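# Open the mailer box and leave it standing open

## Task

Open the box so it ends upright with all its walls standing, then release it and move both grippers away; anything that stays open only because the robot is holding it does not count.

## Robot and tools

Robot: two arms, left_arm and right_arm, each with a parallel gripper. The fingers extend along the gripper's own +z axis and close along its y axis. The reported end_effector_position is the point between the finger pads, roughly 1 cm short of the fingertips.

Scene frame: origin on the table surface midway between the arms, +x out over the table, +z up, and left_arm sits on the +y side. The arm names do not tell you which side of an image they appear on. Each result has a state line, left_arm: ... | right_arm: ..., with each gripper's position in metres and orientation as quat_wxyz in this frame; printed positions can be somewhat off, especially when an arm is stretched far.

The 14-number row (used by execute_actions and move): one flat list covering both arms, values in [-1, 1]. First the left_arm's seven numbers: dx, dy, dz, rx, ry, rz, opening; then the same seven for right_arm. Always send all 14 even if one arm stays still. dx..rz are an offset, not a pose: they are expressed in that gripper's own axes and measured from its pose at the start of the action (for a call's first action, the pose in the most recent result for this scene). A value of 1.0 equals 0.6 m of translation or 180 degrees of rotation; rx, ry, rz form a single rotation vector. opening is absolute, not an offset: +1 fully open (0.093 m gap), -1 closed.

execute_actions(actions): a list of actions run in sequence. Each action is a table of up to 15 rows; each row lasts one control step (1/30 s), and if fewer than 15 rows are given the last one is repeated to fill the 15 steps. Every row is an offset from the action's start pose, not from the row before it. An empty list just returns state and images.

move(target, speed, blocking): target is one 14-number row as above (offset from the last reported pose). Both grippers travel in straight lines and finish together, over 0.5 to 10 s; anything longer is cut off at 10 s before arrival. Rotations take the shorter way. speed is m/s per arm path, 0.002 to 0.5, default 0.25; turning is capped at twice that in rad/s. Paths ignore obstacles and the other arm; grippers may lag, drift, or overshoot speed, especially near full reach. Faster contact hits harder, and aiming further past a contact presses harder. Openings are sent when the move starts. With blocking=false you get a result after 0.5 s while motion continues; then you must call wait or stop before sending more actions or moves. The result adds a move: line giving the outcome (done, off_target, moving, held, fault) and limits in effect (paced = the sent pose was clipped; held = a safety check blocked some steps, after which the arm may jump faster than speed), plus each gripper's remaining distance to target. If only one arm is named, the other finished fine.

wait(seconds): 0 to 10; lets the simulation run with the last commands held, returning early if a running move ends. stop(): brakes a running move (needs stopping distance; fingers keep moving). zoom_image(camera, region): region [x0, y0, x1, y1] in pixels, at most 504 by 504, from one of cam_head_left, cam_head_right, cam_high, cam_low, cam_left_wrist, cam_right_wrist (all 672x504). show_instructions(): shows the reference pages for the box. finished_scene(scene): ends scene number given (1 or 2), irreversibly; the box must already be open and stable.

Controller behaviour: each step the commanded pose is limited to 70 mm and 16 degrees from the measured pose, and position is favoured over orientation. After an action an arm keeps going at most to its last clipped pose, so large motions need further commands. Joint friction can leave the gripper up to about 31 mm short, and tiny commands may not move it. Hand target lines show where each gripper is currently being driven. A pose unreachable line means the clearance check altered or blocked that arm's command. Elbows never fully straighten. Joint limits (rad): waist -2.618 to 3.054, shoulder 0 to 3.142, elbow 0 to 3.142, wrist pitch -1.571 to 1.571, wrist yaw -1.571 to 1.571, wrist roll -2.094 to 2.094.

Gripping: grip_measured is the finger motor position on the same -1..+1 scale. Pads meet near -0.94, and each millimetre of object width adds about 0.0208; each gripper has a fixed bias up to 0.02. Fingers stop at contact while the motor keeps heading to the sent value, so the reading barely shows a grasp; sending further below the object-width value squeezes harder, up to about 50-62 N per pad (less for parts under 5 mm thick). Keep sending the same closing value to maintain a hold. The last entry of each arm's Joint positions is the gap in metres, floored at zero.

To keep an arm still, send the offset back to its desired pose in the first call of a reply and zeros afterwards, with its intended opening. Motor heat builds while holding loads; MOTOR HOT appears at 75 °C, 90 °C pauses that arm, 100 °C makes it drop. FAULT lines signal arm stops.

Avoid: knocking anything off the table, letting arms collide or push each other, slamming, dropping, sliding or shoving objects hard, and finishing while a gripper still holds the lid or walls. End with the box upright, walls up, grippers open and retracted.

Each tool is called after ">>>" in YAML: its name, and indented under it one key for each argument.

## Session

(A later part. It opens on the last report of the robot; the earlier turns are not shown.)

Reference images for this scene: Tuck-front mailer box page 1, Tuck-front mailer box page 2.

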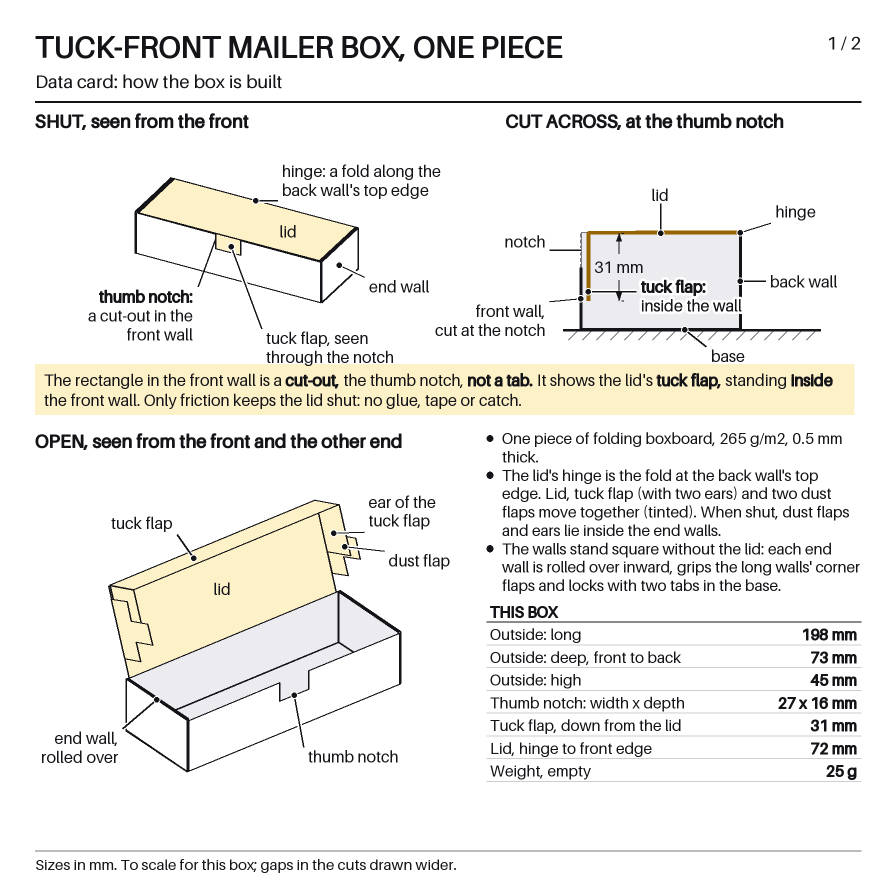

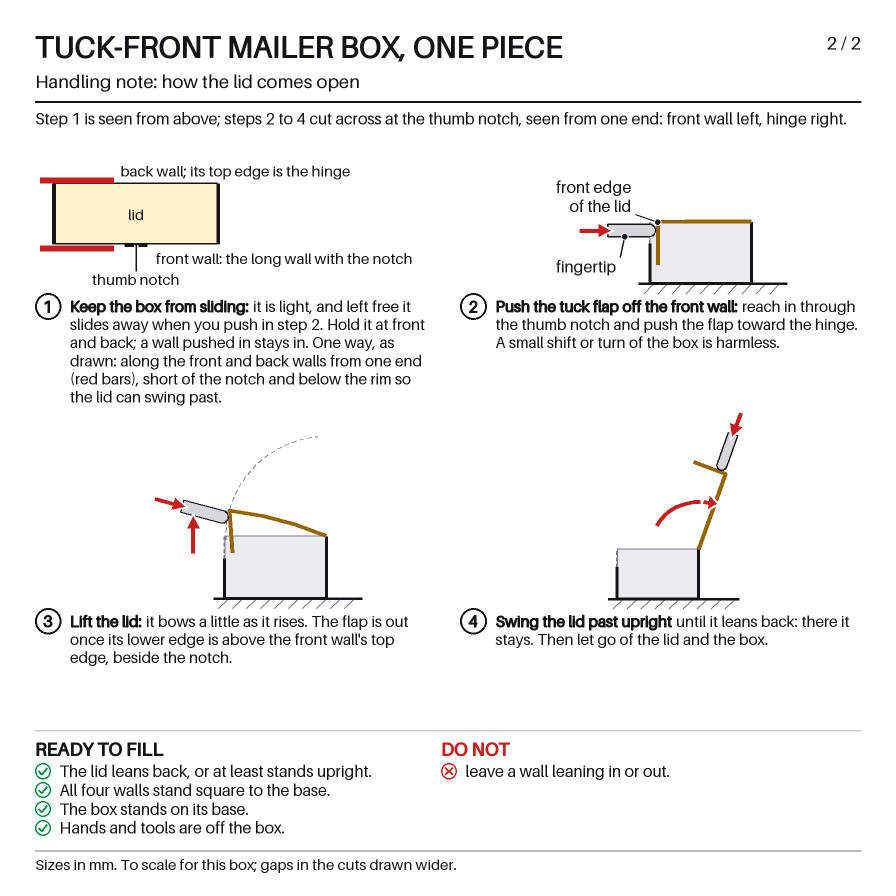

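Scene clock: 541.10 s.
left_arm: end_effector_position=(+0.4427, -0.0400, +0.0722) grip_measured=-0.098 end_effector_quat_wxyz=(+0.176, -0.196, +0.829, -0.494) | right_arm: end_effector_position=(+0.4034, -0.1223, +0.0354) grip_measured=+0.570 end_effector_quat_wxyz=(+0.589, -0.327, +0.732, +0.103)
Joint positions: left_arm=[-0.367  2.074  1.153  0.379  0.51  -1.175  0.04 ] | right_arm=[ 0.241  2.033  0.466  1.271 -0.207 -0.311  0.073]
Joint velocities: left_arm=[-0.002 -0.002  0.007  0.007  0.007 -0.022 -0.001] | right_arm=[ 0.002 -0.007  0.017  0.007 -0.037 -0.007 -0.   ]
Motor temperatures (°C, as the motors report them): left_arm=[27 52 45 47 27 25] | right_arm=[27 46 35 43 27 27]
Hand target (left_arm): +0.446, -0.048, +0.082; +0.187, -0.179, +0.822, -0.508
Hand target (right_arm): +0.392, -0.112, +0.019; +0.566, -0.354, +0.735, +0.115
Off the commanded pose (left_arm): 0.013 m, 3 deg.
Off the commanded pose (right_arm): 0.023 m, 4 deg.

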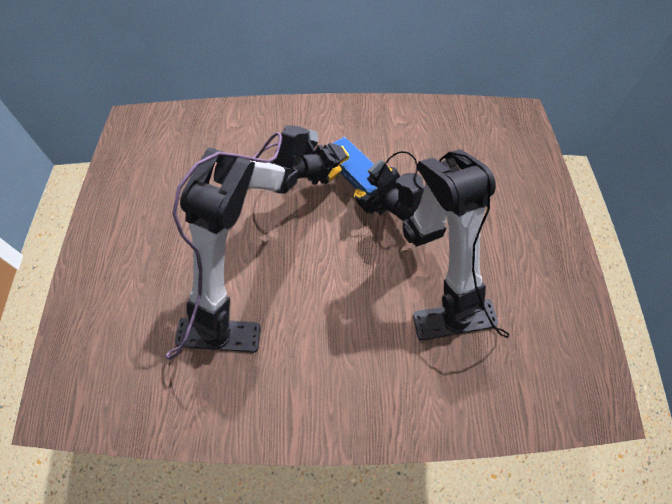

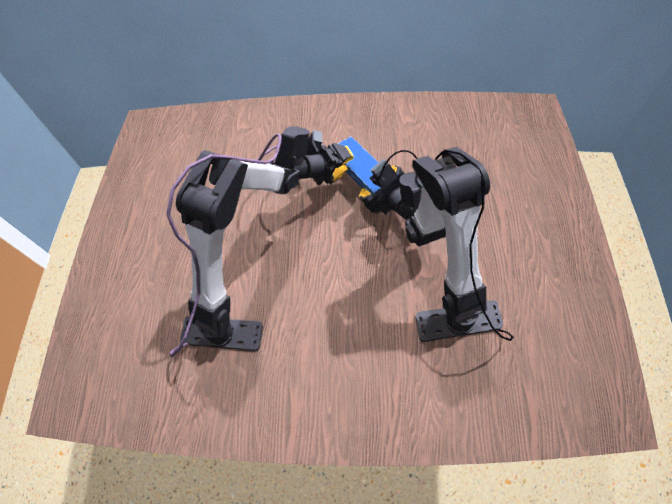

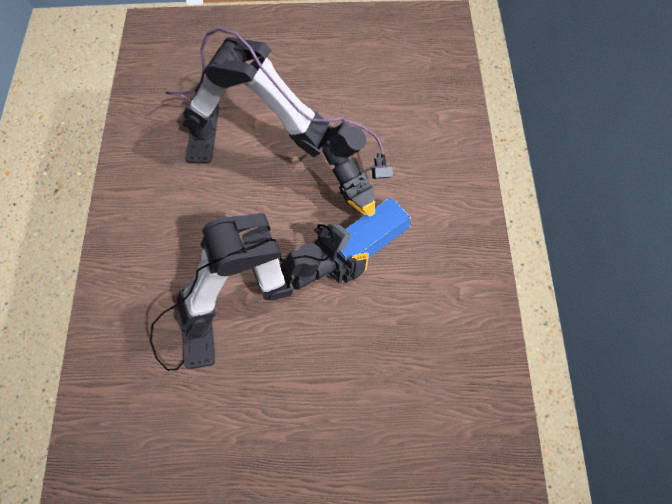

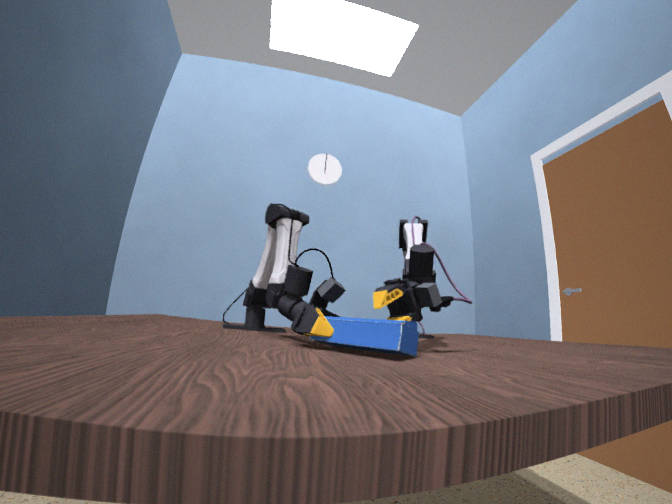

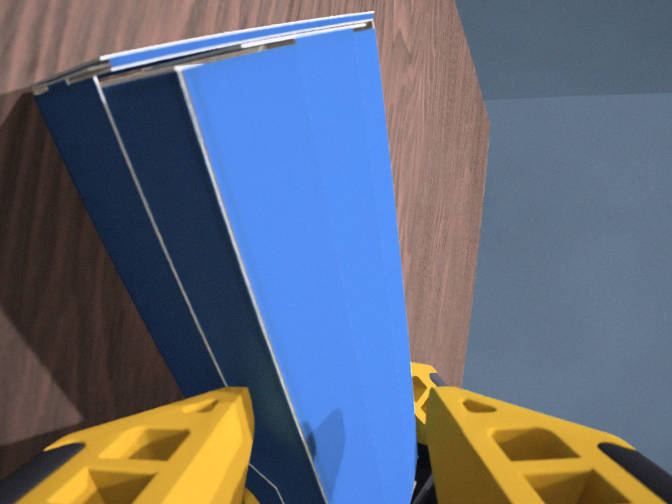

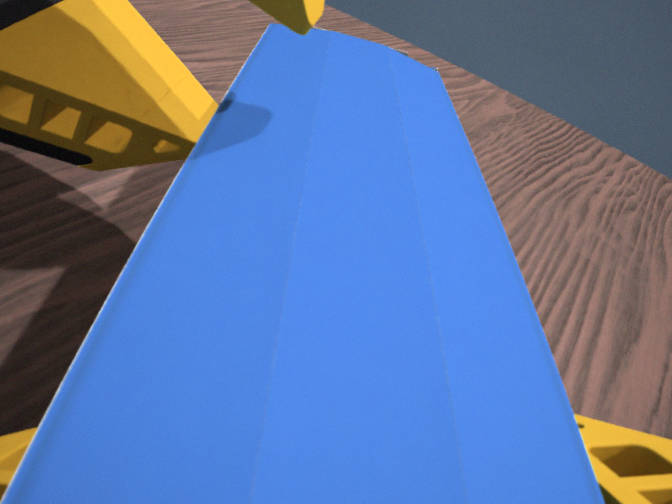

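>>> execute_actions:
  actions:
    - [[0,-0.03,0.006,0.02,0,0.012,-0.16,0.02,0.032,0.004,-0.028,0.01,-0.012,0.57]]
    - [[0,-0.03,0.006,0.02,0,0.012,-0.22,0.02,0.032,0.004,-0.028,0.01,-0.012,0.57]]
    - [[0,-0.03,0.006,0.02,0,0.012,-0.28,0.02,0.032,0.004,-0.028,0.01,-0.012,0.57]]
    - [[0,-0.03,0.006,0.02,0,0.012,-0.34,0.02,0.032,0.004,-0.028,0.01,-0.012,0.57]]
    - [[0,-0.03,0.006,0.02,0,0.012,-0.4,0.02,0.032,0.004,-0.028,0.01,-0.012,0.57]]

Scene clock: 546.03 s.
left_arm: end_effector_position=(+0.4442, -0.0384, +0.0711) grip_measured=-0.398 end_effector_quat_wxyz=(+0.181, -0.200, +0.829, -0.490) | right_arm: end_effector_position=(+0.4038, -0.1229, +0.0363) grip_measured=+0.570 end_effector_quat_wxyz=(+0.591, -0.332, +0.729, +0.100)
Joint positions: left_arm=[-0.367  2.074  1.153  0.377  0.495 -1.175  0.026] | right_arm=[ 0.237  2.033  0.466  1.275 -0.213 -0.322  0.073]
Joint velocities: left_arm=[-0.002 -0.017 -0.007 -0.022 -0.066 -0.007 -0.   ] | right_arm=[ 0.002  0.002 -0.012 -0.022 -0.037  0.037  0.   ]
Motor temperatures (°C, as the motors report them): left_arm=[27 52 45 47 27 25] | right_arm=[27 46 35 43 27 27]
Hand target (left_arm): +0.448, -0.049, +0.086; +0.195, -0.178, +0.817, -0.512
Hand target (right_arm): +0.392, -0.112, +0.020; +0.566, -0.370, +0.728, +0.118
Off the commanded pose (left_arm): 0.019 m, 4 deg.
Off the commanded pose (right_arm): 0.024 m, 6 deg.

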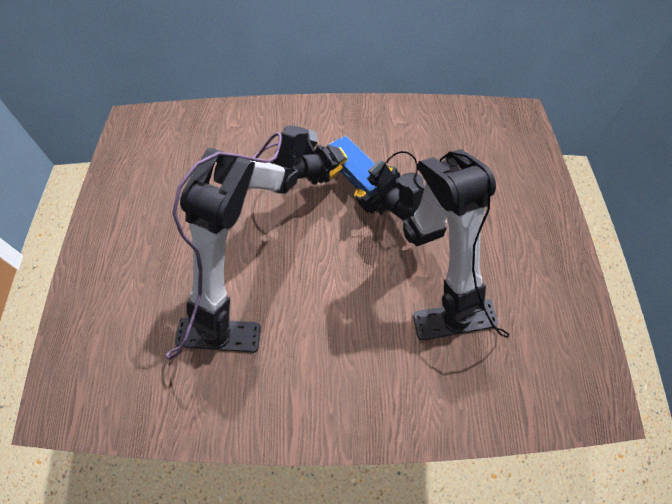

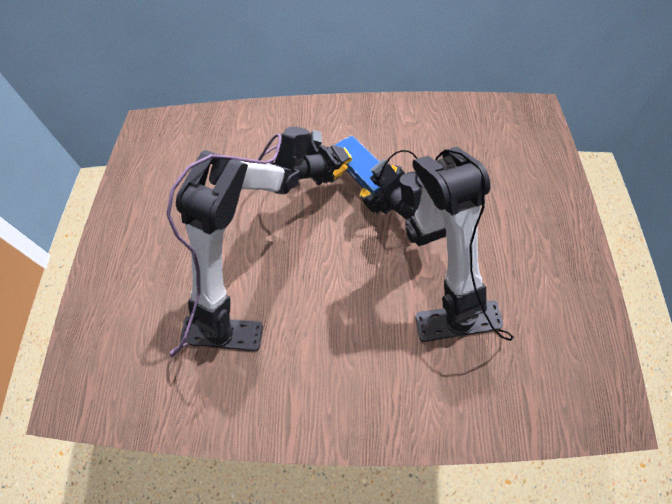

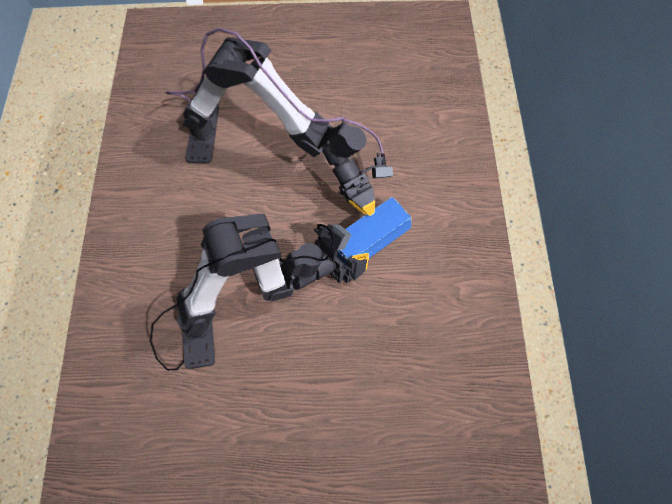

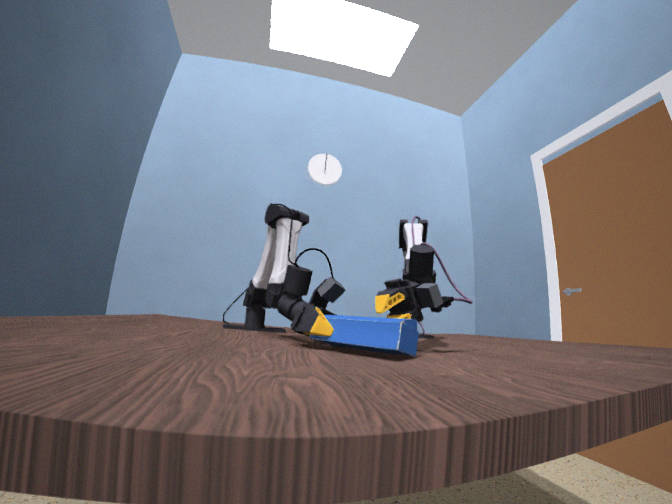

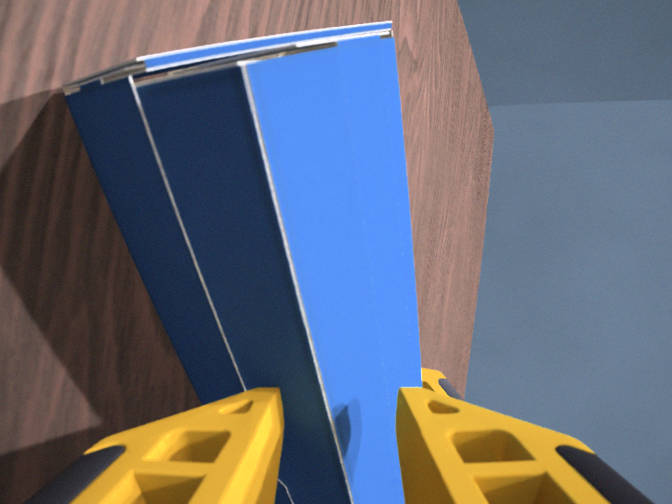

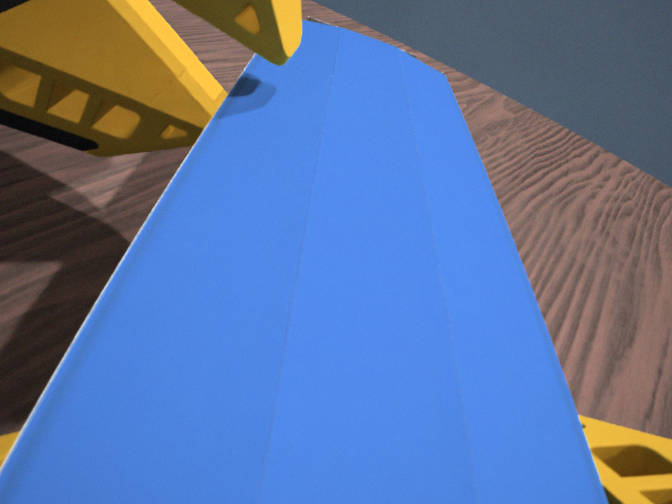

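Rising. Upper finger near the lid; now lift the arm.

>>> execute_actions:
  actions:
    - [[0,-0.036,0.008,0.03,0,0.012,-0.44,0.02,0.032,0.004,-0.028,0.01,-0.012,0.57]]
    - [[0,-0.036,0.008,0.03,0,0.012,-0.46,0.02,0.032,0.004,-0.028,0.01,-0.012,0.57]]

Scene clock: 549.60 s.
left_arm: end_effector_position=(+0.4501, -0.0430, +0.0864) grip_measured=-0.458 end_effector_quat_wxyz=(+0.198, -0.189, +0.813, -0.514) | right_arm: end_effector_position=(+0.4067, -0.1281, +0.0367) grip_measured=+0.571 end_effector_quat_wxyz=(+0.593, -0.327, +0.730, +0.092)
Joint positions: left_arm=[-0.367  2.074  1.153  0.453  0.508 -1.19   0.023] | right_arm=[ 0.227  2.033  0.466  1.277 -0.203 -0.327  0.073]
Joint velocities: left_arm=[-0.002  0.002  0.012 -0.022 -0.037 -0.066 -0.001] | right_arm=[-0.017 -0.012 -0.002 -0.066  0.007 -0.022 -0.   ]
Motor temperatures (°C, as the motors report them): left_arm=[27 51 45 48 27 25] | right_arm=[27 46 35 42 28 27]
Hand target (left_arm): +0.451, -0.053, +0.094; +0.204, -0.173, +0.803, -0.532
Hand target (right_arm): +0.394, -0.115, +0.021; +0.568, -0.370, +0.726, +0.112
Off the commanded pose (left_arm): 0.012 m, 3 deg.
Off the commanded pose (right_arm): 0.025 m, 6 deg.

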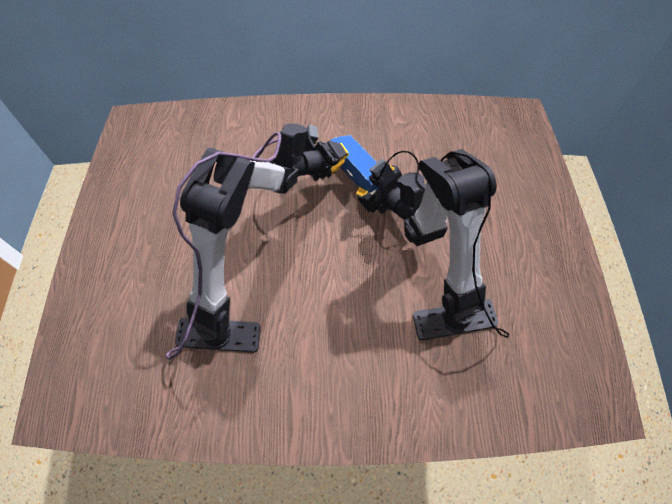

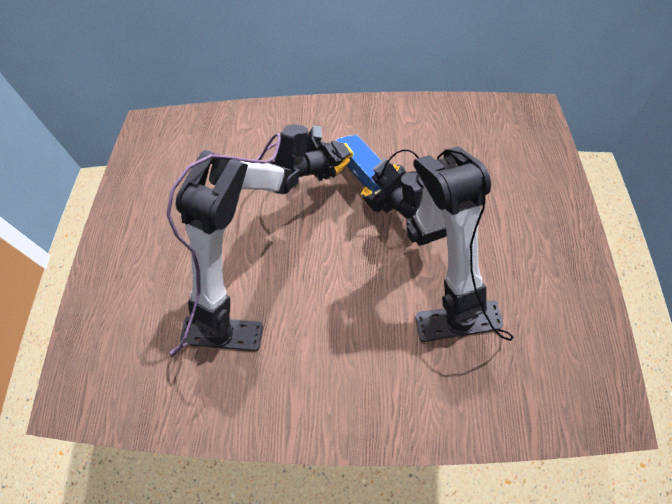

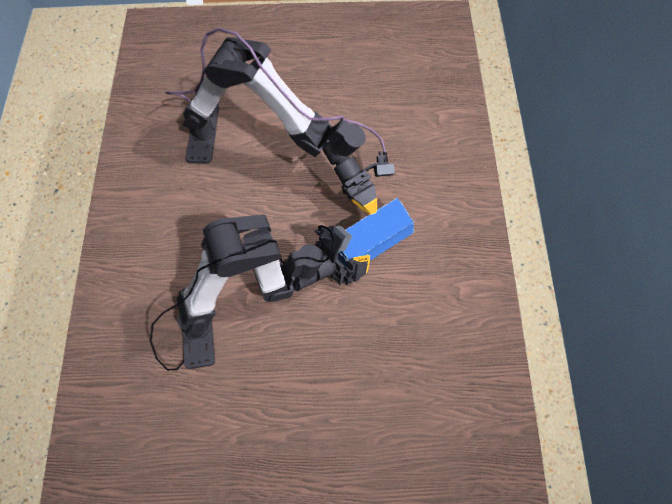

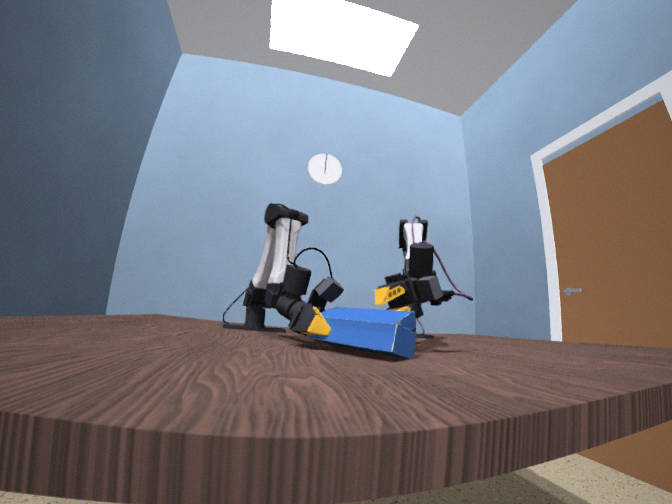

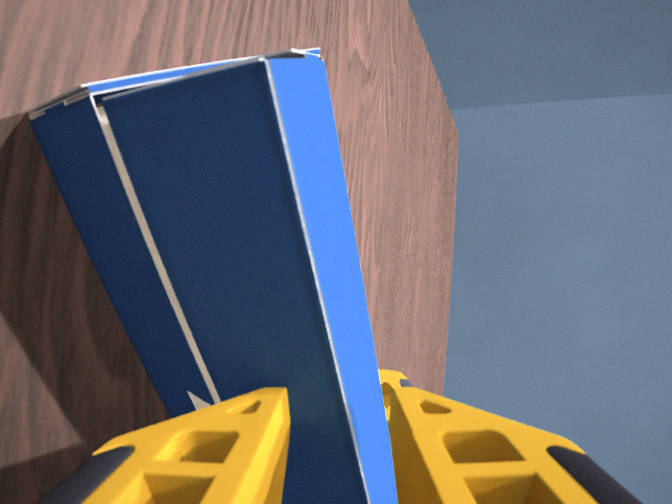

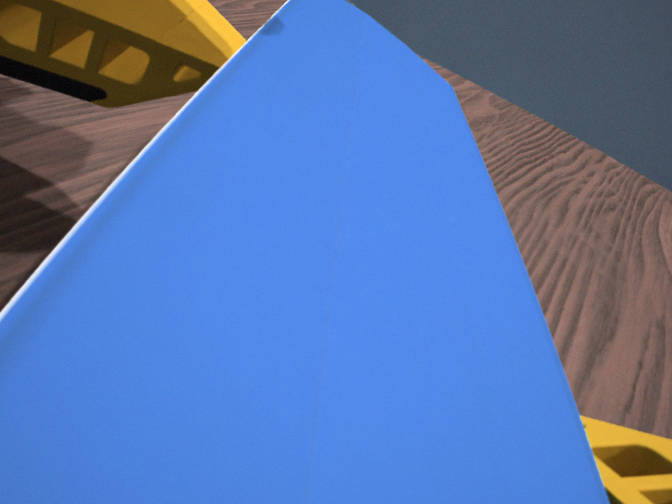

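Flap out. Continue up and forward.

>>> execute_actions:
  actions:
    - [[0,-0.036,0.02,0.03,0,0.012,-0.46,0.02,0.01,0,0,0,0,0.55]]
    - [[0,-0.036,0.025,0.03,0,0.012,-0.46,0,0,0,0,0,0,0.55]]
    - [[0,-0.034,0.03,0.02,0,0,-0.46,0,0,0,0,0,0,0.55]]

Scene clock: 552.33 s.
left_arm: end_effector_position=(+0.4672, -0.0624, +0.1150) grip_measured=-0.458 end_effector_quat_wxyz=(+0.234, -0.165, +0.771, -0.569) | right_arm: end_effector_position=(+0.4137, -0.1390, +0.0380) grip_measured=+0.556 end_effector_quat_wxyz=(+0.609, -0.284, +0.736, +0.083)
Joint positions: left_arm=[-0.383  2.129  1.197  0.648  0.518 -1.249  0.023] | right_arm=[ 0.221  2.075  0.461  1.364 -0.142 -0.27   0.072]
Joint velocities: left_arm=[-0.007  0.012 -0.017  0.066  0.007 -0.051  0.   ] | right_arm=[0.007 0.002 0.017 0.022 0.022 0.037 0.   ]
Motor temperatures (°C, as the motors report them): left_arm=[27 51 45 48 27 25] | right_arm=[27 46 34 43 28 27]
Hand target (left_arm): +0.469, -0.072, +0.113; +0.231, -0.162, +0.769, -0.574
Hand target (right_arm): +0.411, -0.135, +0.038; +0.609, -0.296, +0.731, +0.089
Off the commanded pose (left_arm): 0.011 m, 1 deg.
Off the commanded pose (right_arm): 0.005 m, 2 deg.

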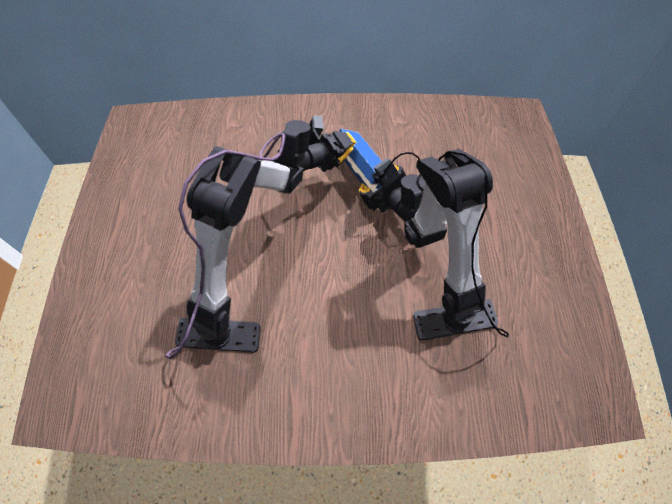

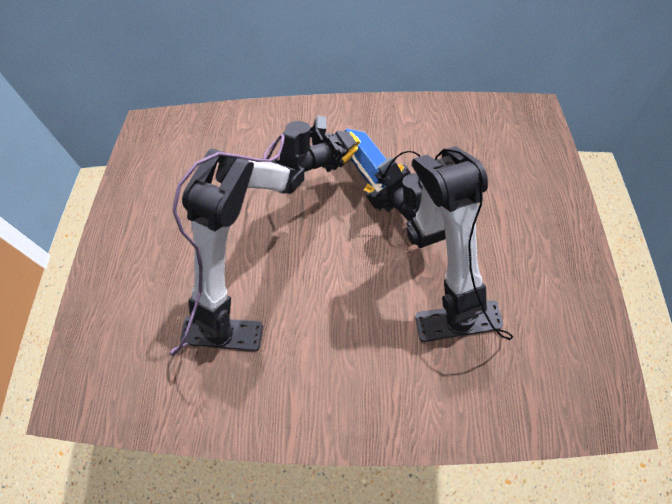

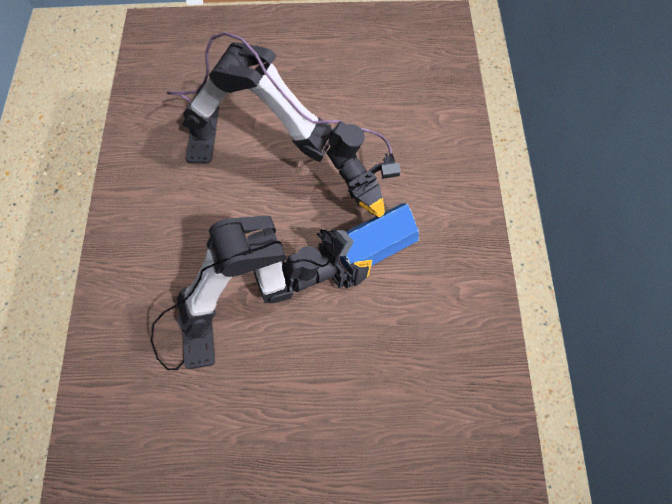

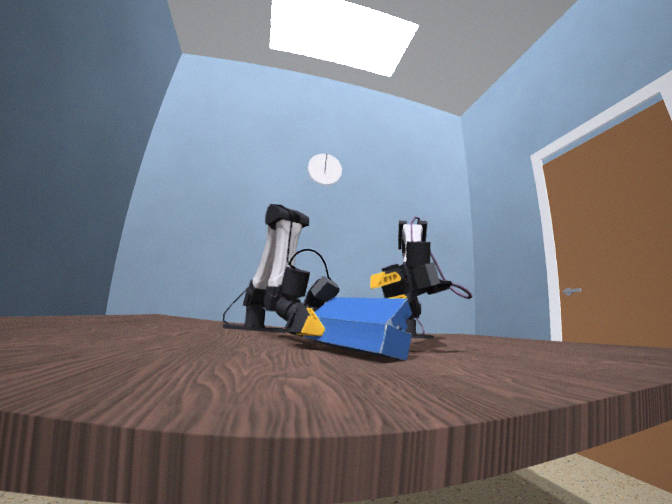

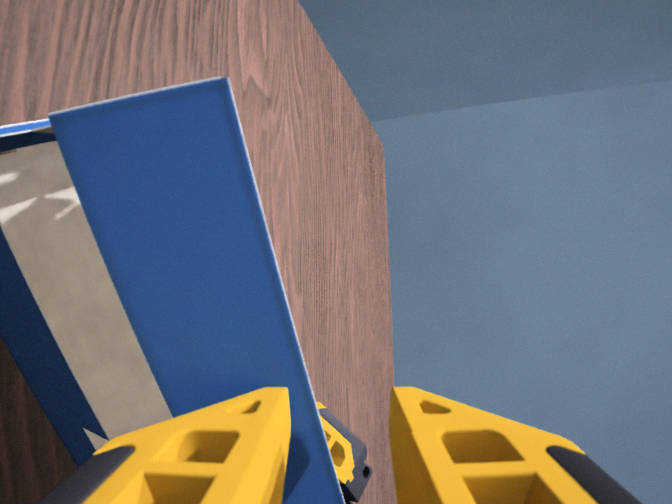

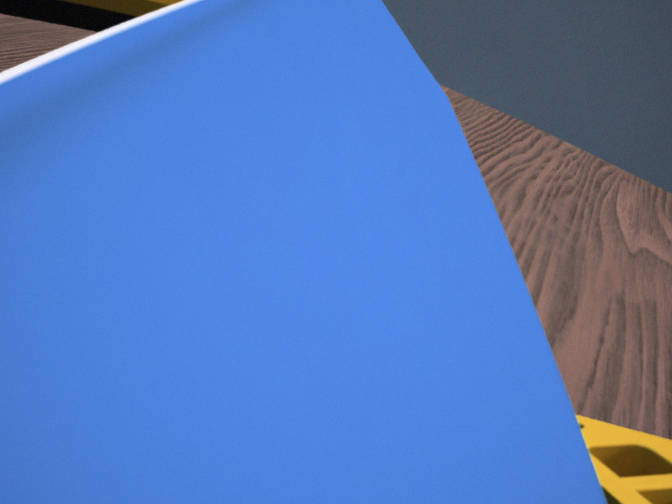

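>>> move:
  target: [0,0,-0.05,0,0,0,-1,0,0,0,0,0,0,0.55]
  speed: 0.07

>>> move:
  target: [0,0.06,-0.01,0,0,0,-1,0,0,0,0,0,0,0.55]
  speed: 0.07

Scene clock: 555.63 s.
left_arm: end_effector_position=(+0.4550, -0.0438, +0.1196) grip_measured=-0.996 end_effector_quat_wxyz=(+0.231, -0.168, +0.771, -0.569) | right_arm: end_effector_position=(+0.4138, -0.1391, +0.0380) grip_measured=+0.555 end_effector_quat_wxyz=(+0.609, -0.284, +0.736, +0.083)
Joint positions: left_arm=[-0.354  2.061  1.112  0.656  0.546 -1.244  0.   ] | right_arm=[ 0.221  2.075  0.461  1.364 -0.141 -0.269  0.072]
Joint velocities: left_arm=[ 0.017 -0.007  0.007 -0.007 -0.022  0.022  0.   ] | right_arm=[ 0.002 -0.032 -0.012 -0.095  0.022  0.037 -0.   ]
Motor temperatures (°C, as the motors report them): left_arm=[27 51 45 48 27 25] | right_arm=[27 46 34 43 27 27]
Hand target (left_arm): +0.451, -0.038, +0.122; +0.234, -0.165, +0.771, -0.569
Hand target (right_arm): +0.414, -0.139, +0.038; +0.609, -0.284, +0.736, +0.083
Off the commanded pose (left_arm): 0.007 m, 0 deg.
Off the commanded pose (right_arm): 0.000 m, 0 deg.
move: done

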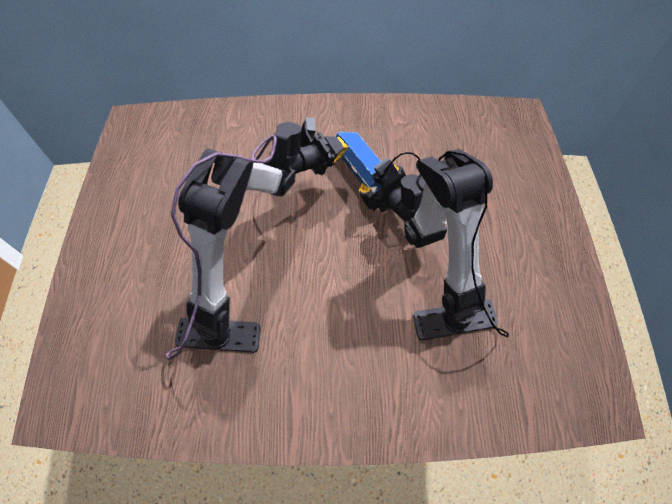

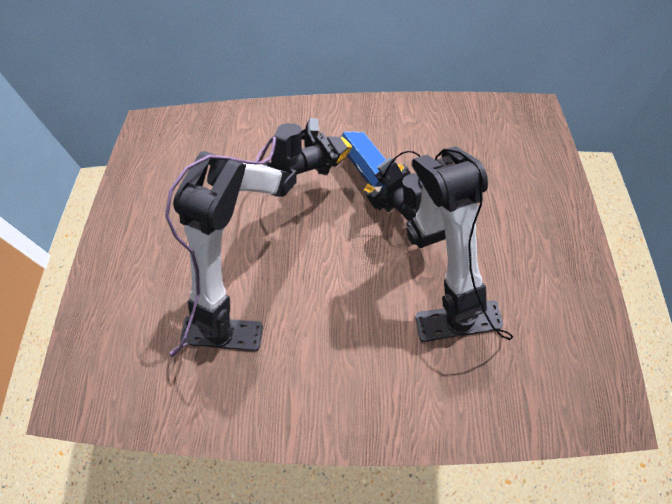

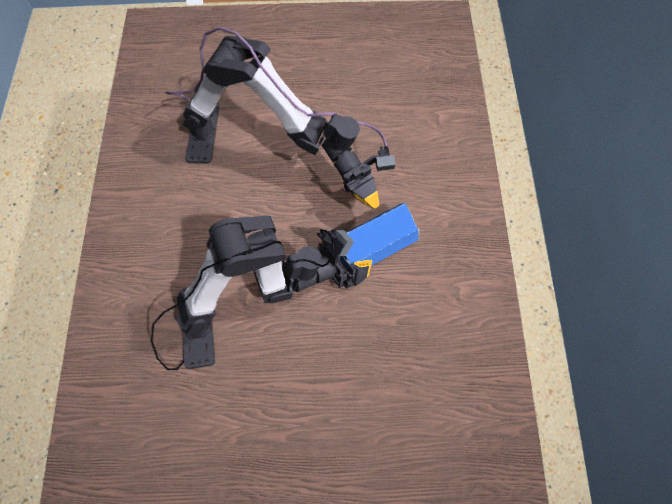

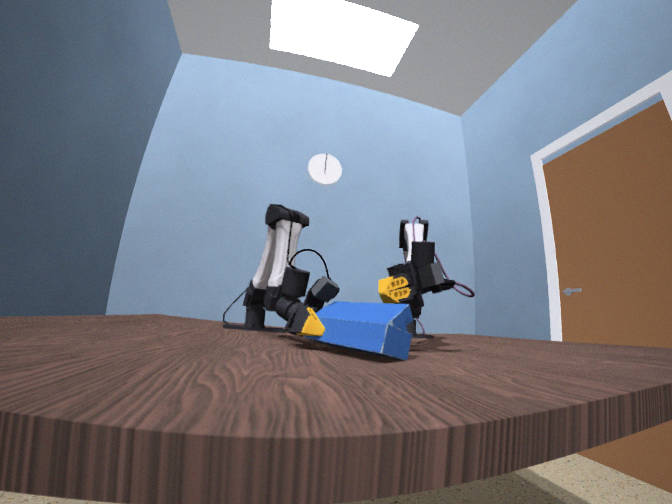

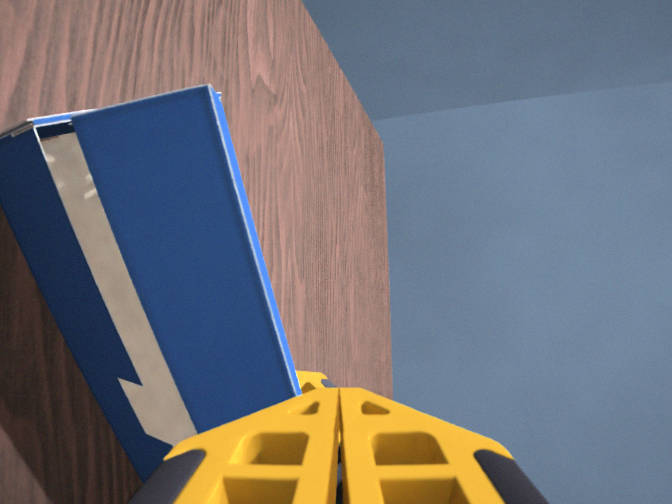

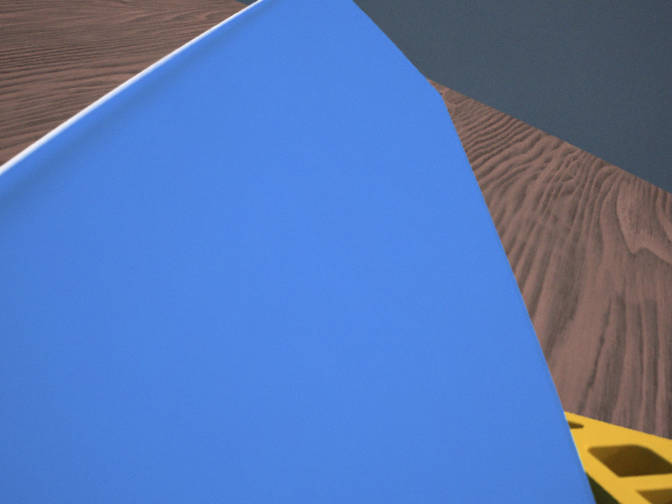

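Scene clock: 556.70 s.
left_arm: end_effector_position=(+0.4553, -0.0339, +0.1014) grip_measured=-0.996 end_effector_quat_wxyz=(+0.237, -0.163, +0.765, -0.575) | right_arm: end_effector_position=(+0.4138, -0.1391, +0.0380) grip_measured=+0.555 end_effector_quat_wxyz=(+0.609, -0.284, +0.736, +0.083)
Joint positions: left_arm=[-0.331  2.109  1.069  0.77   0.571 -1.241  0.   ] | right_arm=[ 0.221  2.075  0.461  1.364 -0.141 -0.269  0.072]
Joint velocities: left_arm=[-0.002 -0.002 -0.012  0.051  0.007 -0.051  0.   ] | right_arm=[ 0.007  0.007  0.007 -0.081 -0.022 -0.007 -0.001]
Motor temperatures (°C, as the motors report them): left_arm=[27 51 45 48 27 25] | right_arm=[27 46 34 43 27 27]
Hand target (left_arm): +0.452, -0.028, +0.087; +0.231, -0.168, +0.771, -0.569
Hand target (right_arm): +0.414, -0.139, +0.038; +0.609, -0.284, +0.736, +0.083
Off the commanded pose (left_arm): 0.016 m, 1 deg.
Off the commanded pose (right_arm): 0.000 m, 0 deg.
move: off_target (left_arm)

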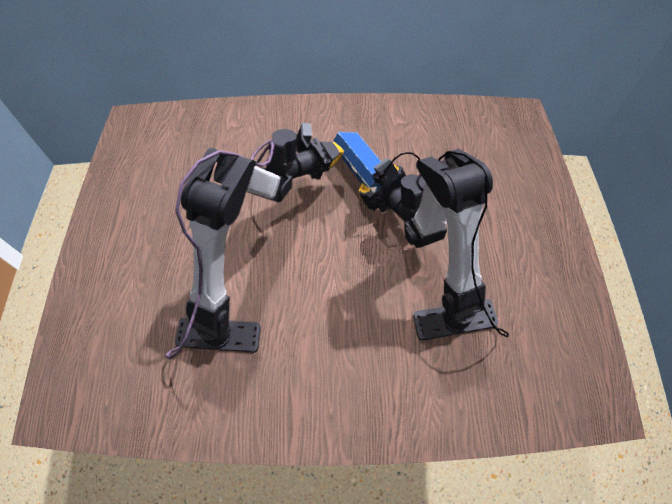

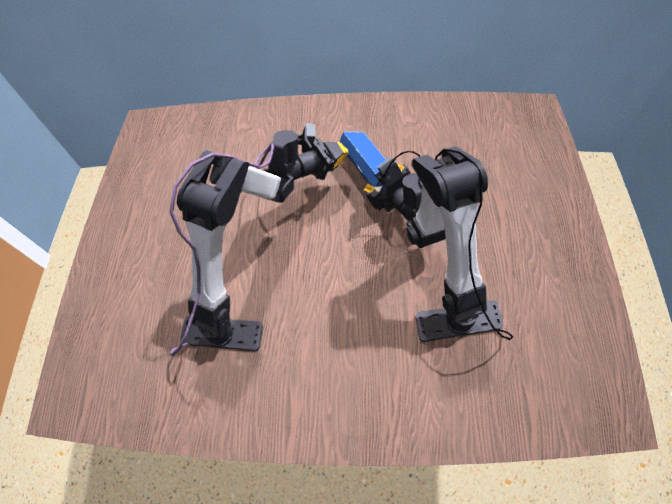

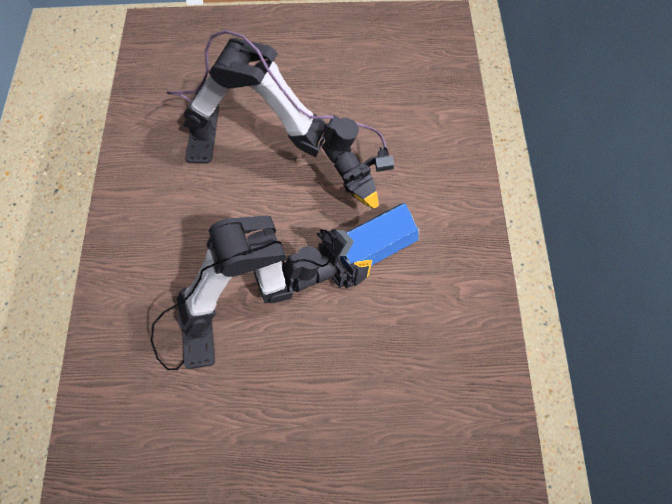

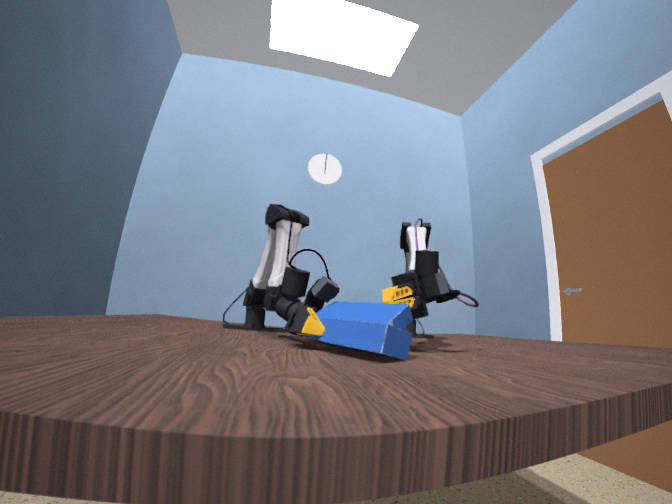

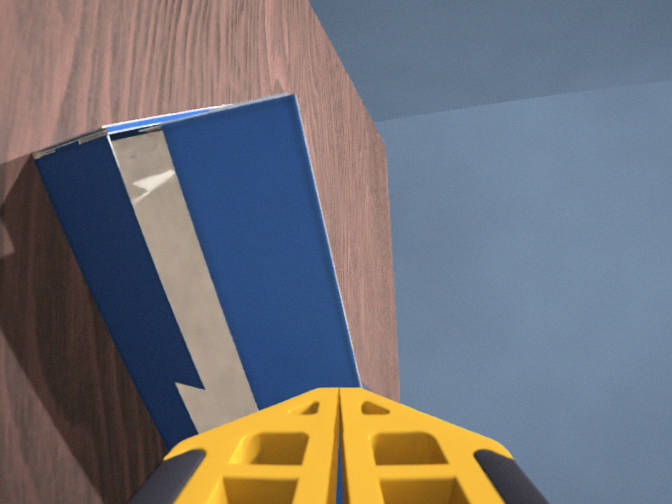

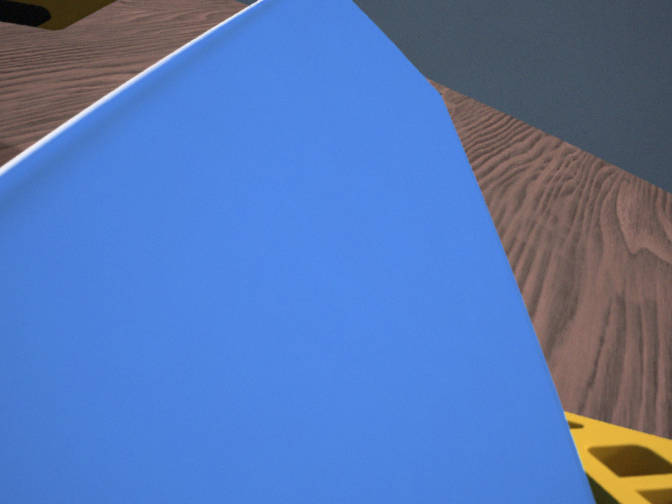

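Gap about z 0.05–0.062; lower further.

>>> move:
  target: [0.01,0.08,0.015,-0.03,0,0,-1,0,0,0,0,0,0,0.55]
  speed: 0.07

Scene clock: 558.97 s.
left_arm: end_effector_position=(+0.4561, -0.0297, +0.0616) grip_measured=-0.996 end_effector_quat_wxyz=(+0.232, -0.173, +0.787, -0.545) | right_arm: end_effector_position=(+0.4138, -0.1391, +0.0380) grip_measured=+0.555 end_effector_quat_wxyz=(+0.609, -0.284, +0.736, +0.083)
Joint positions: left_arm=[-0.331  2.178  1.069  0.754  0.542 -1.195  0.   ] | right_arm=[ 0.221  2.075  0.461  1.364 -0.141 -0.269  0.072]
Joint velocities: left_arm=[ 0.002 -0.002 -0.022 -0.007 -0.007  0.007  0.   ] | right_arm=[ 0.007  0.007 -0.007 -0.007  0.007  0.007  0.001]
Motor temperatures (°C, as the motors report them): left_arm=[27 51 45 48 27 25] | right_arm=[27 46 34 43 27 27]
Hand target (left_arm): +0.457, -0.030, +0.053; +0.230, -0.174, +0.792, -0.538
Hand target (right_arm): +0.414, -0.139, +0.038; +0.609, -0.284, +0.736, +0.083
Off the commanded pose (left_arm): 0.009 m, 1 deg.
Off the commanded pose (right_arm): 0.000 m, 0 deg.
move: done

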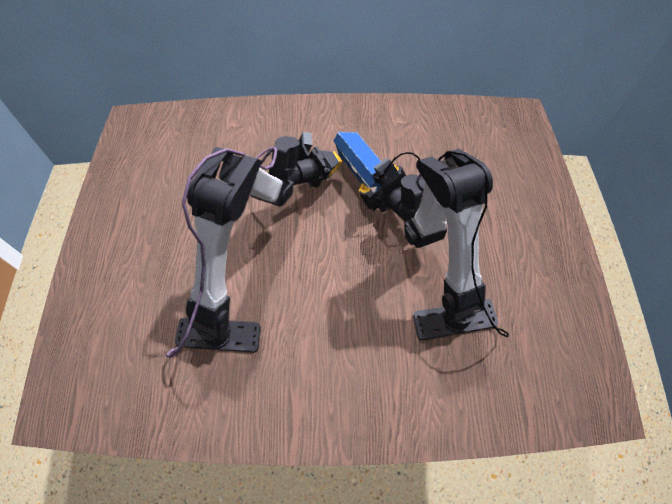

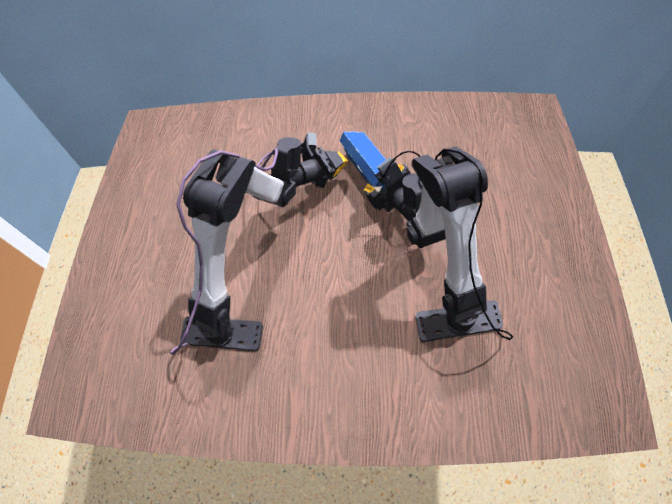

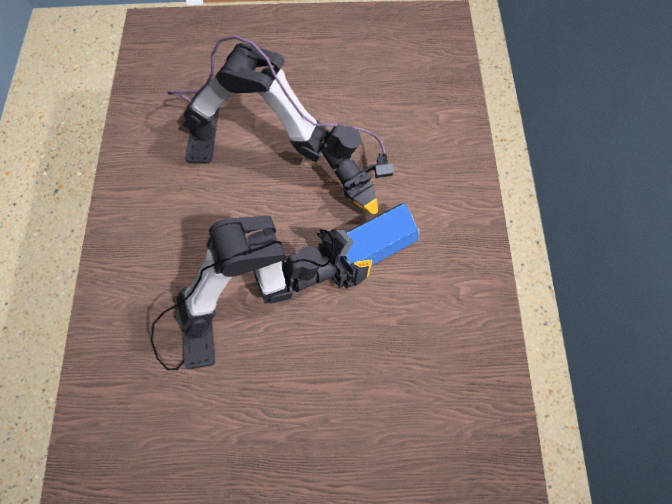

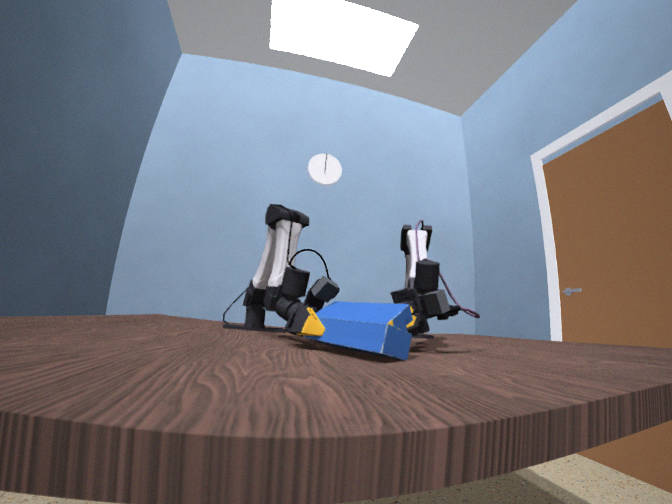

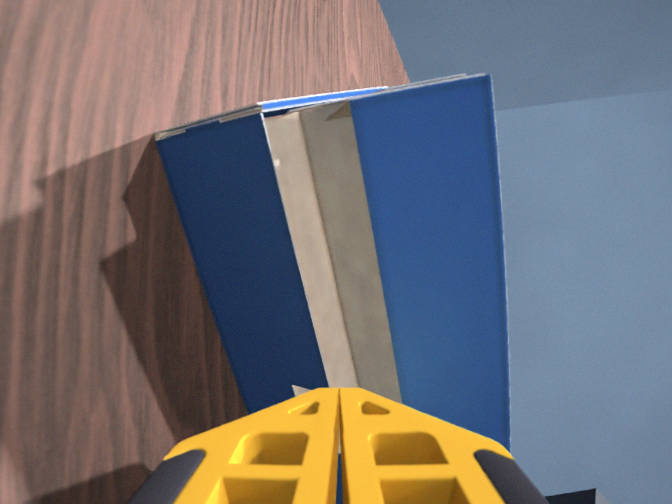

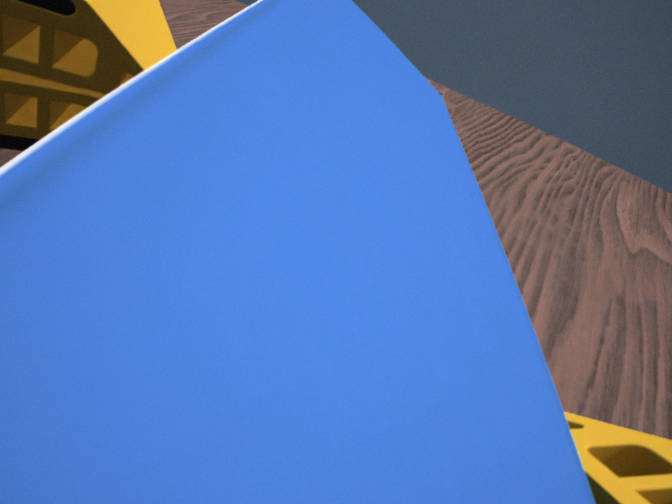

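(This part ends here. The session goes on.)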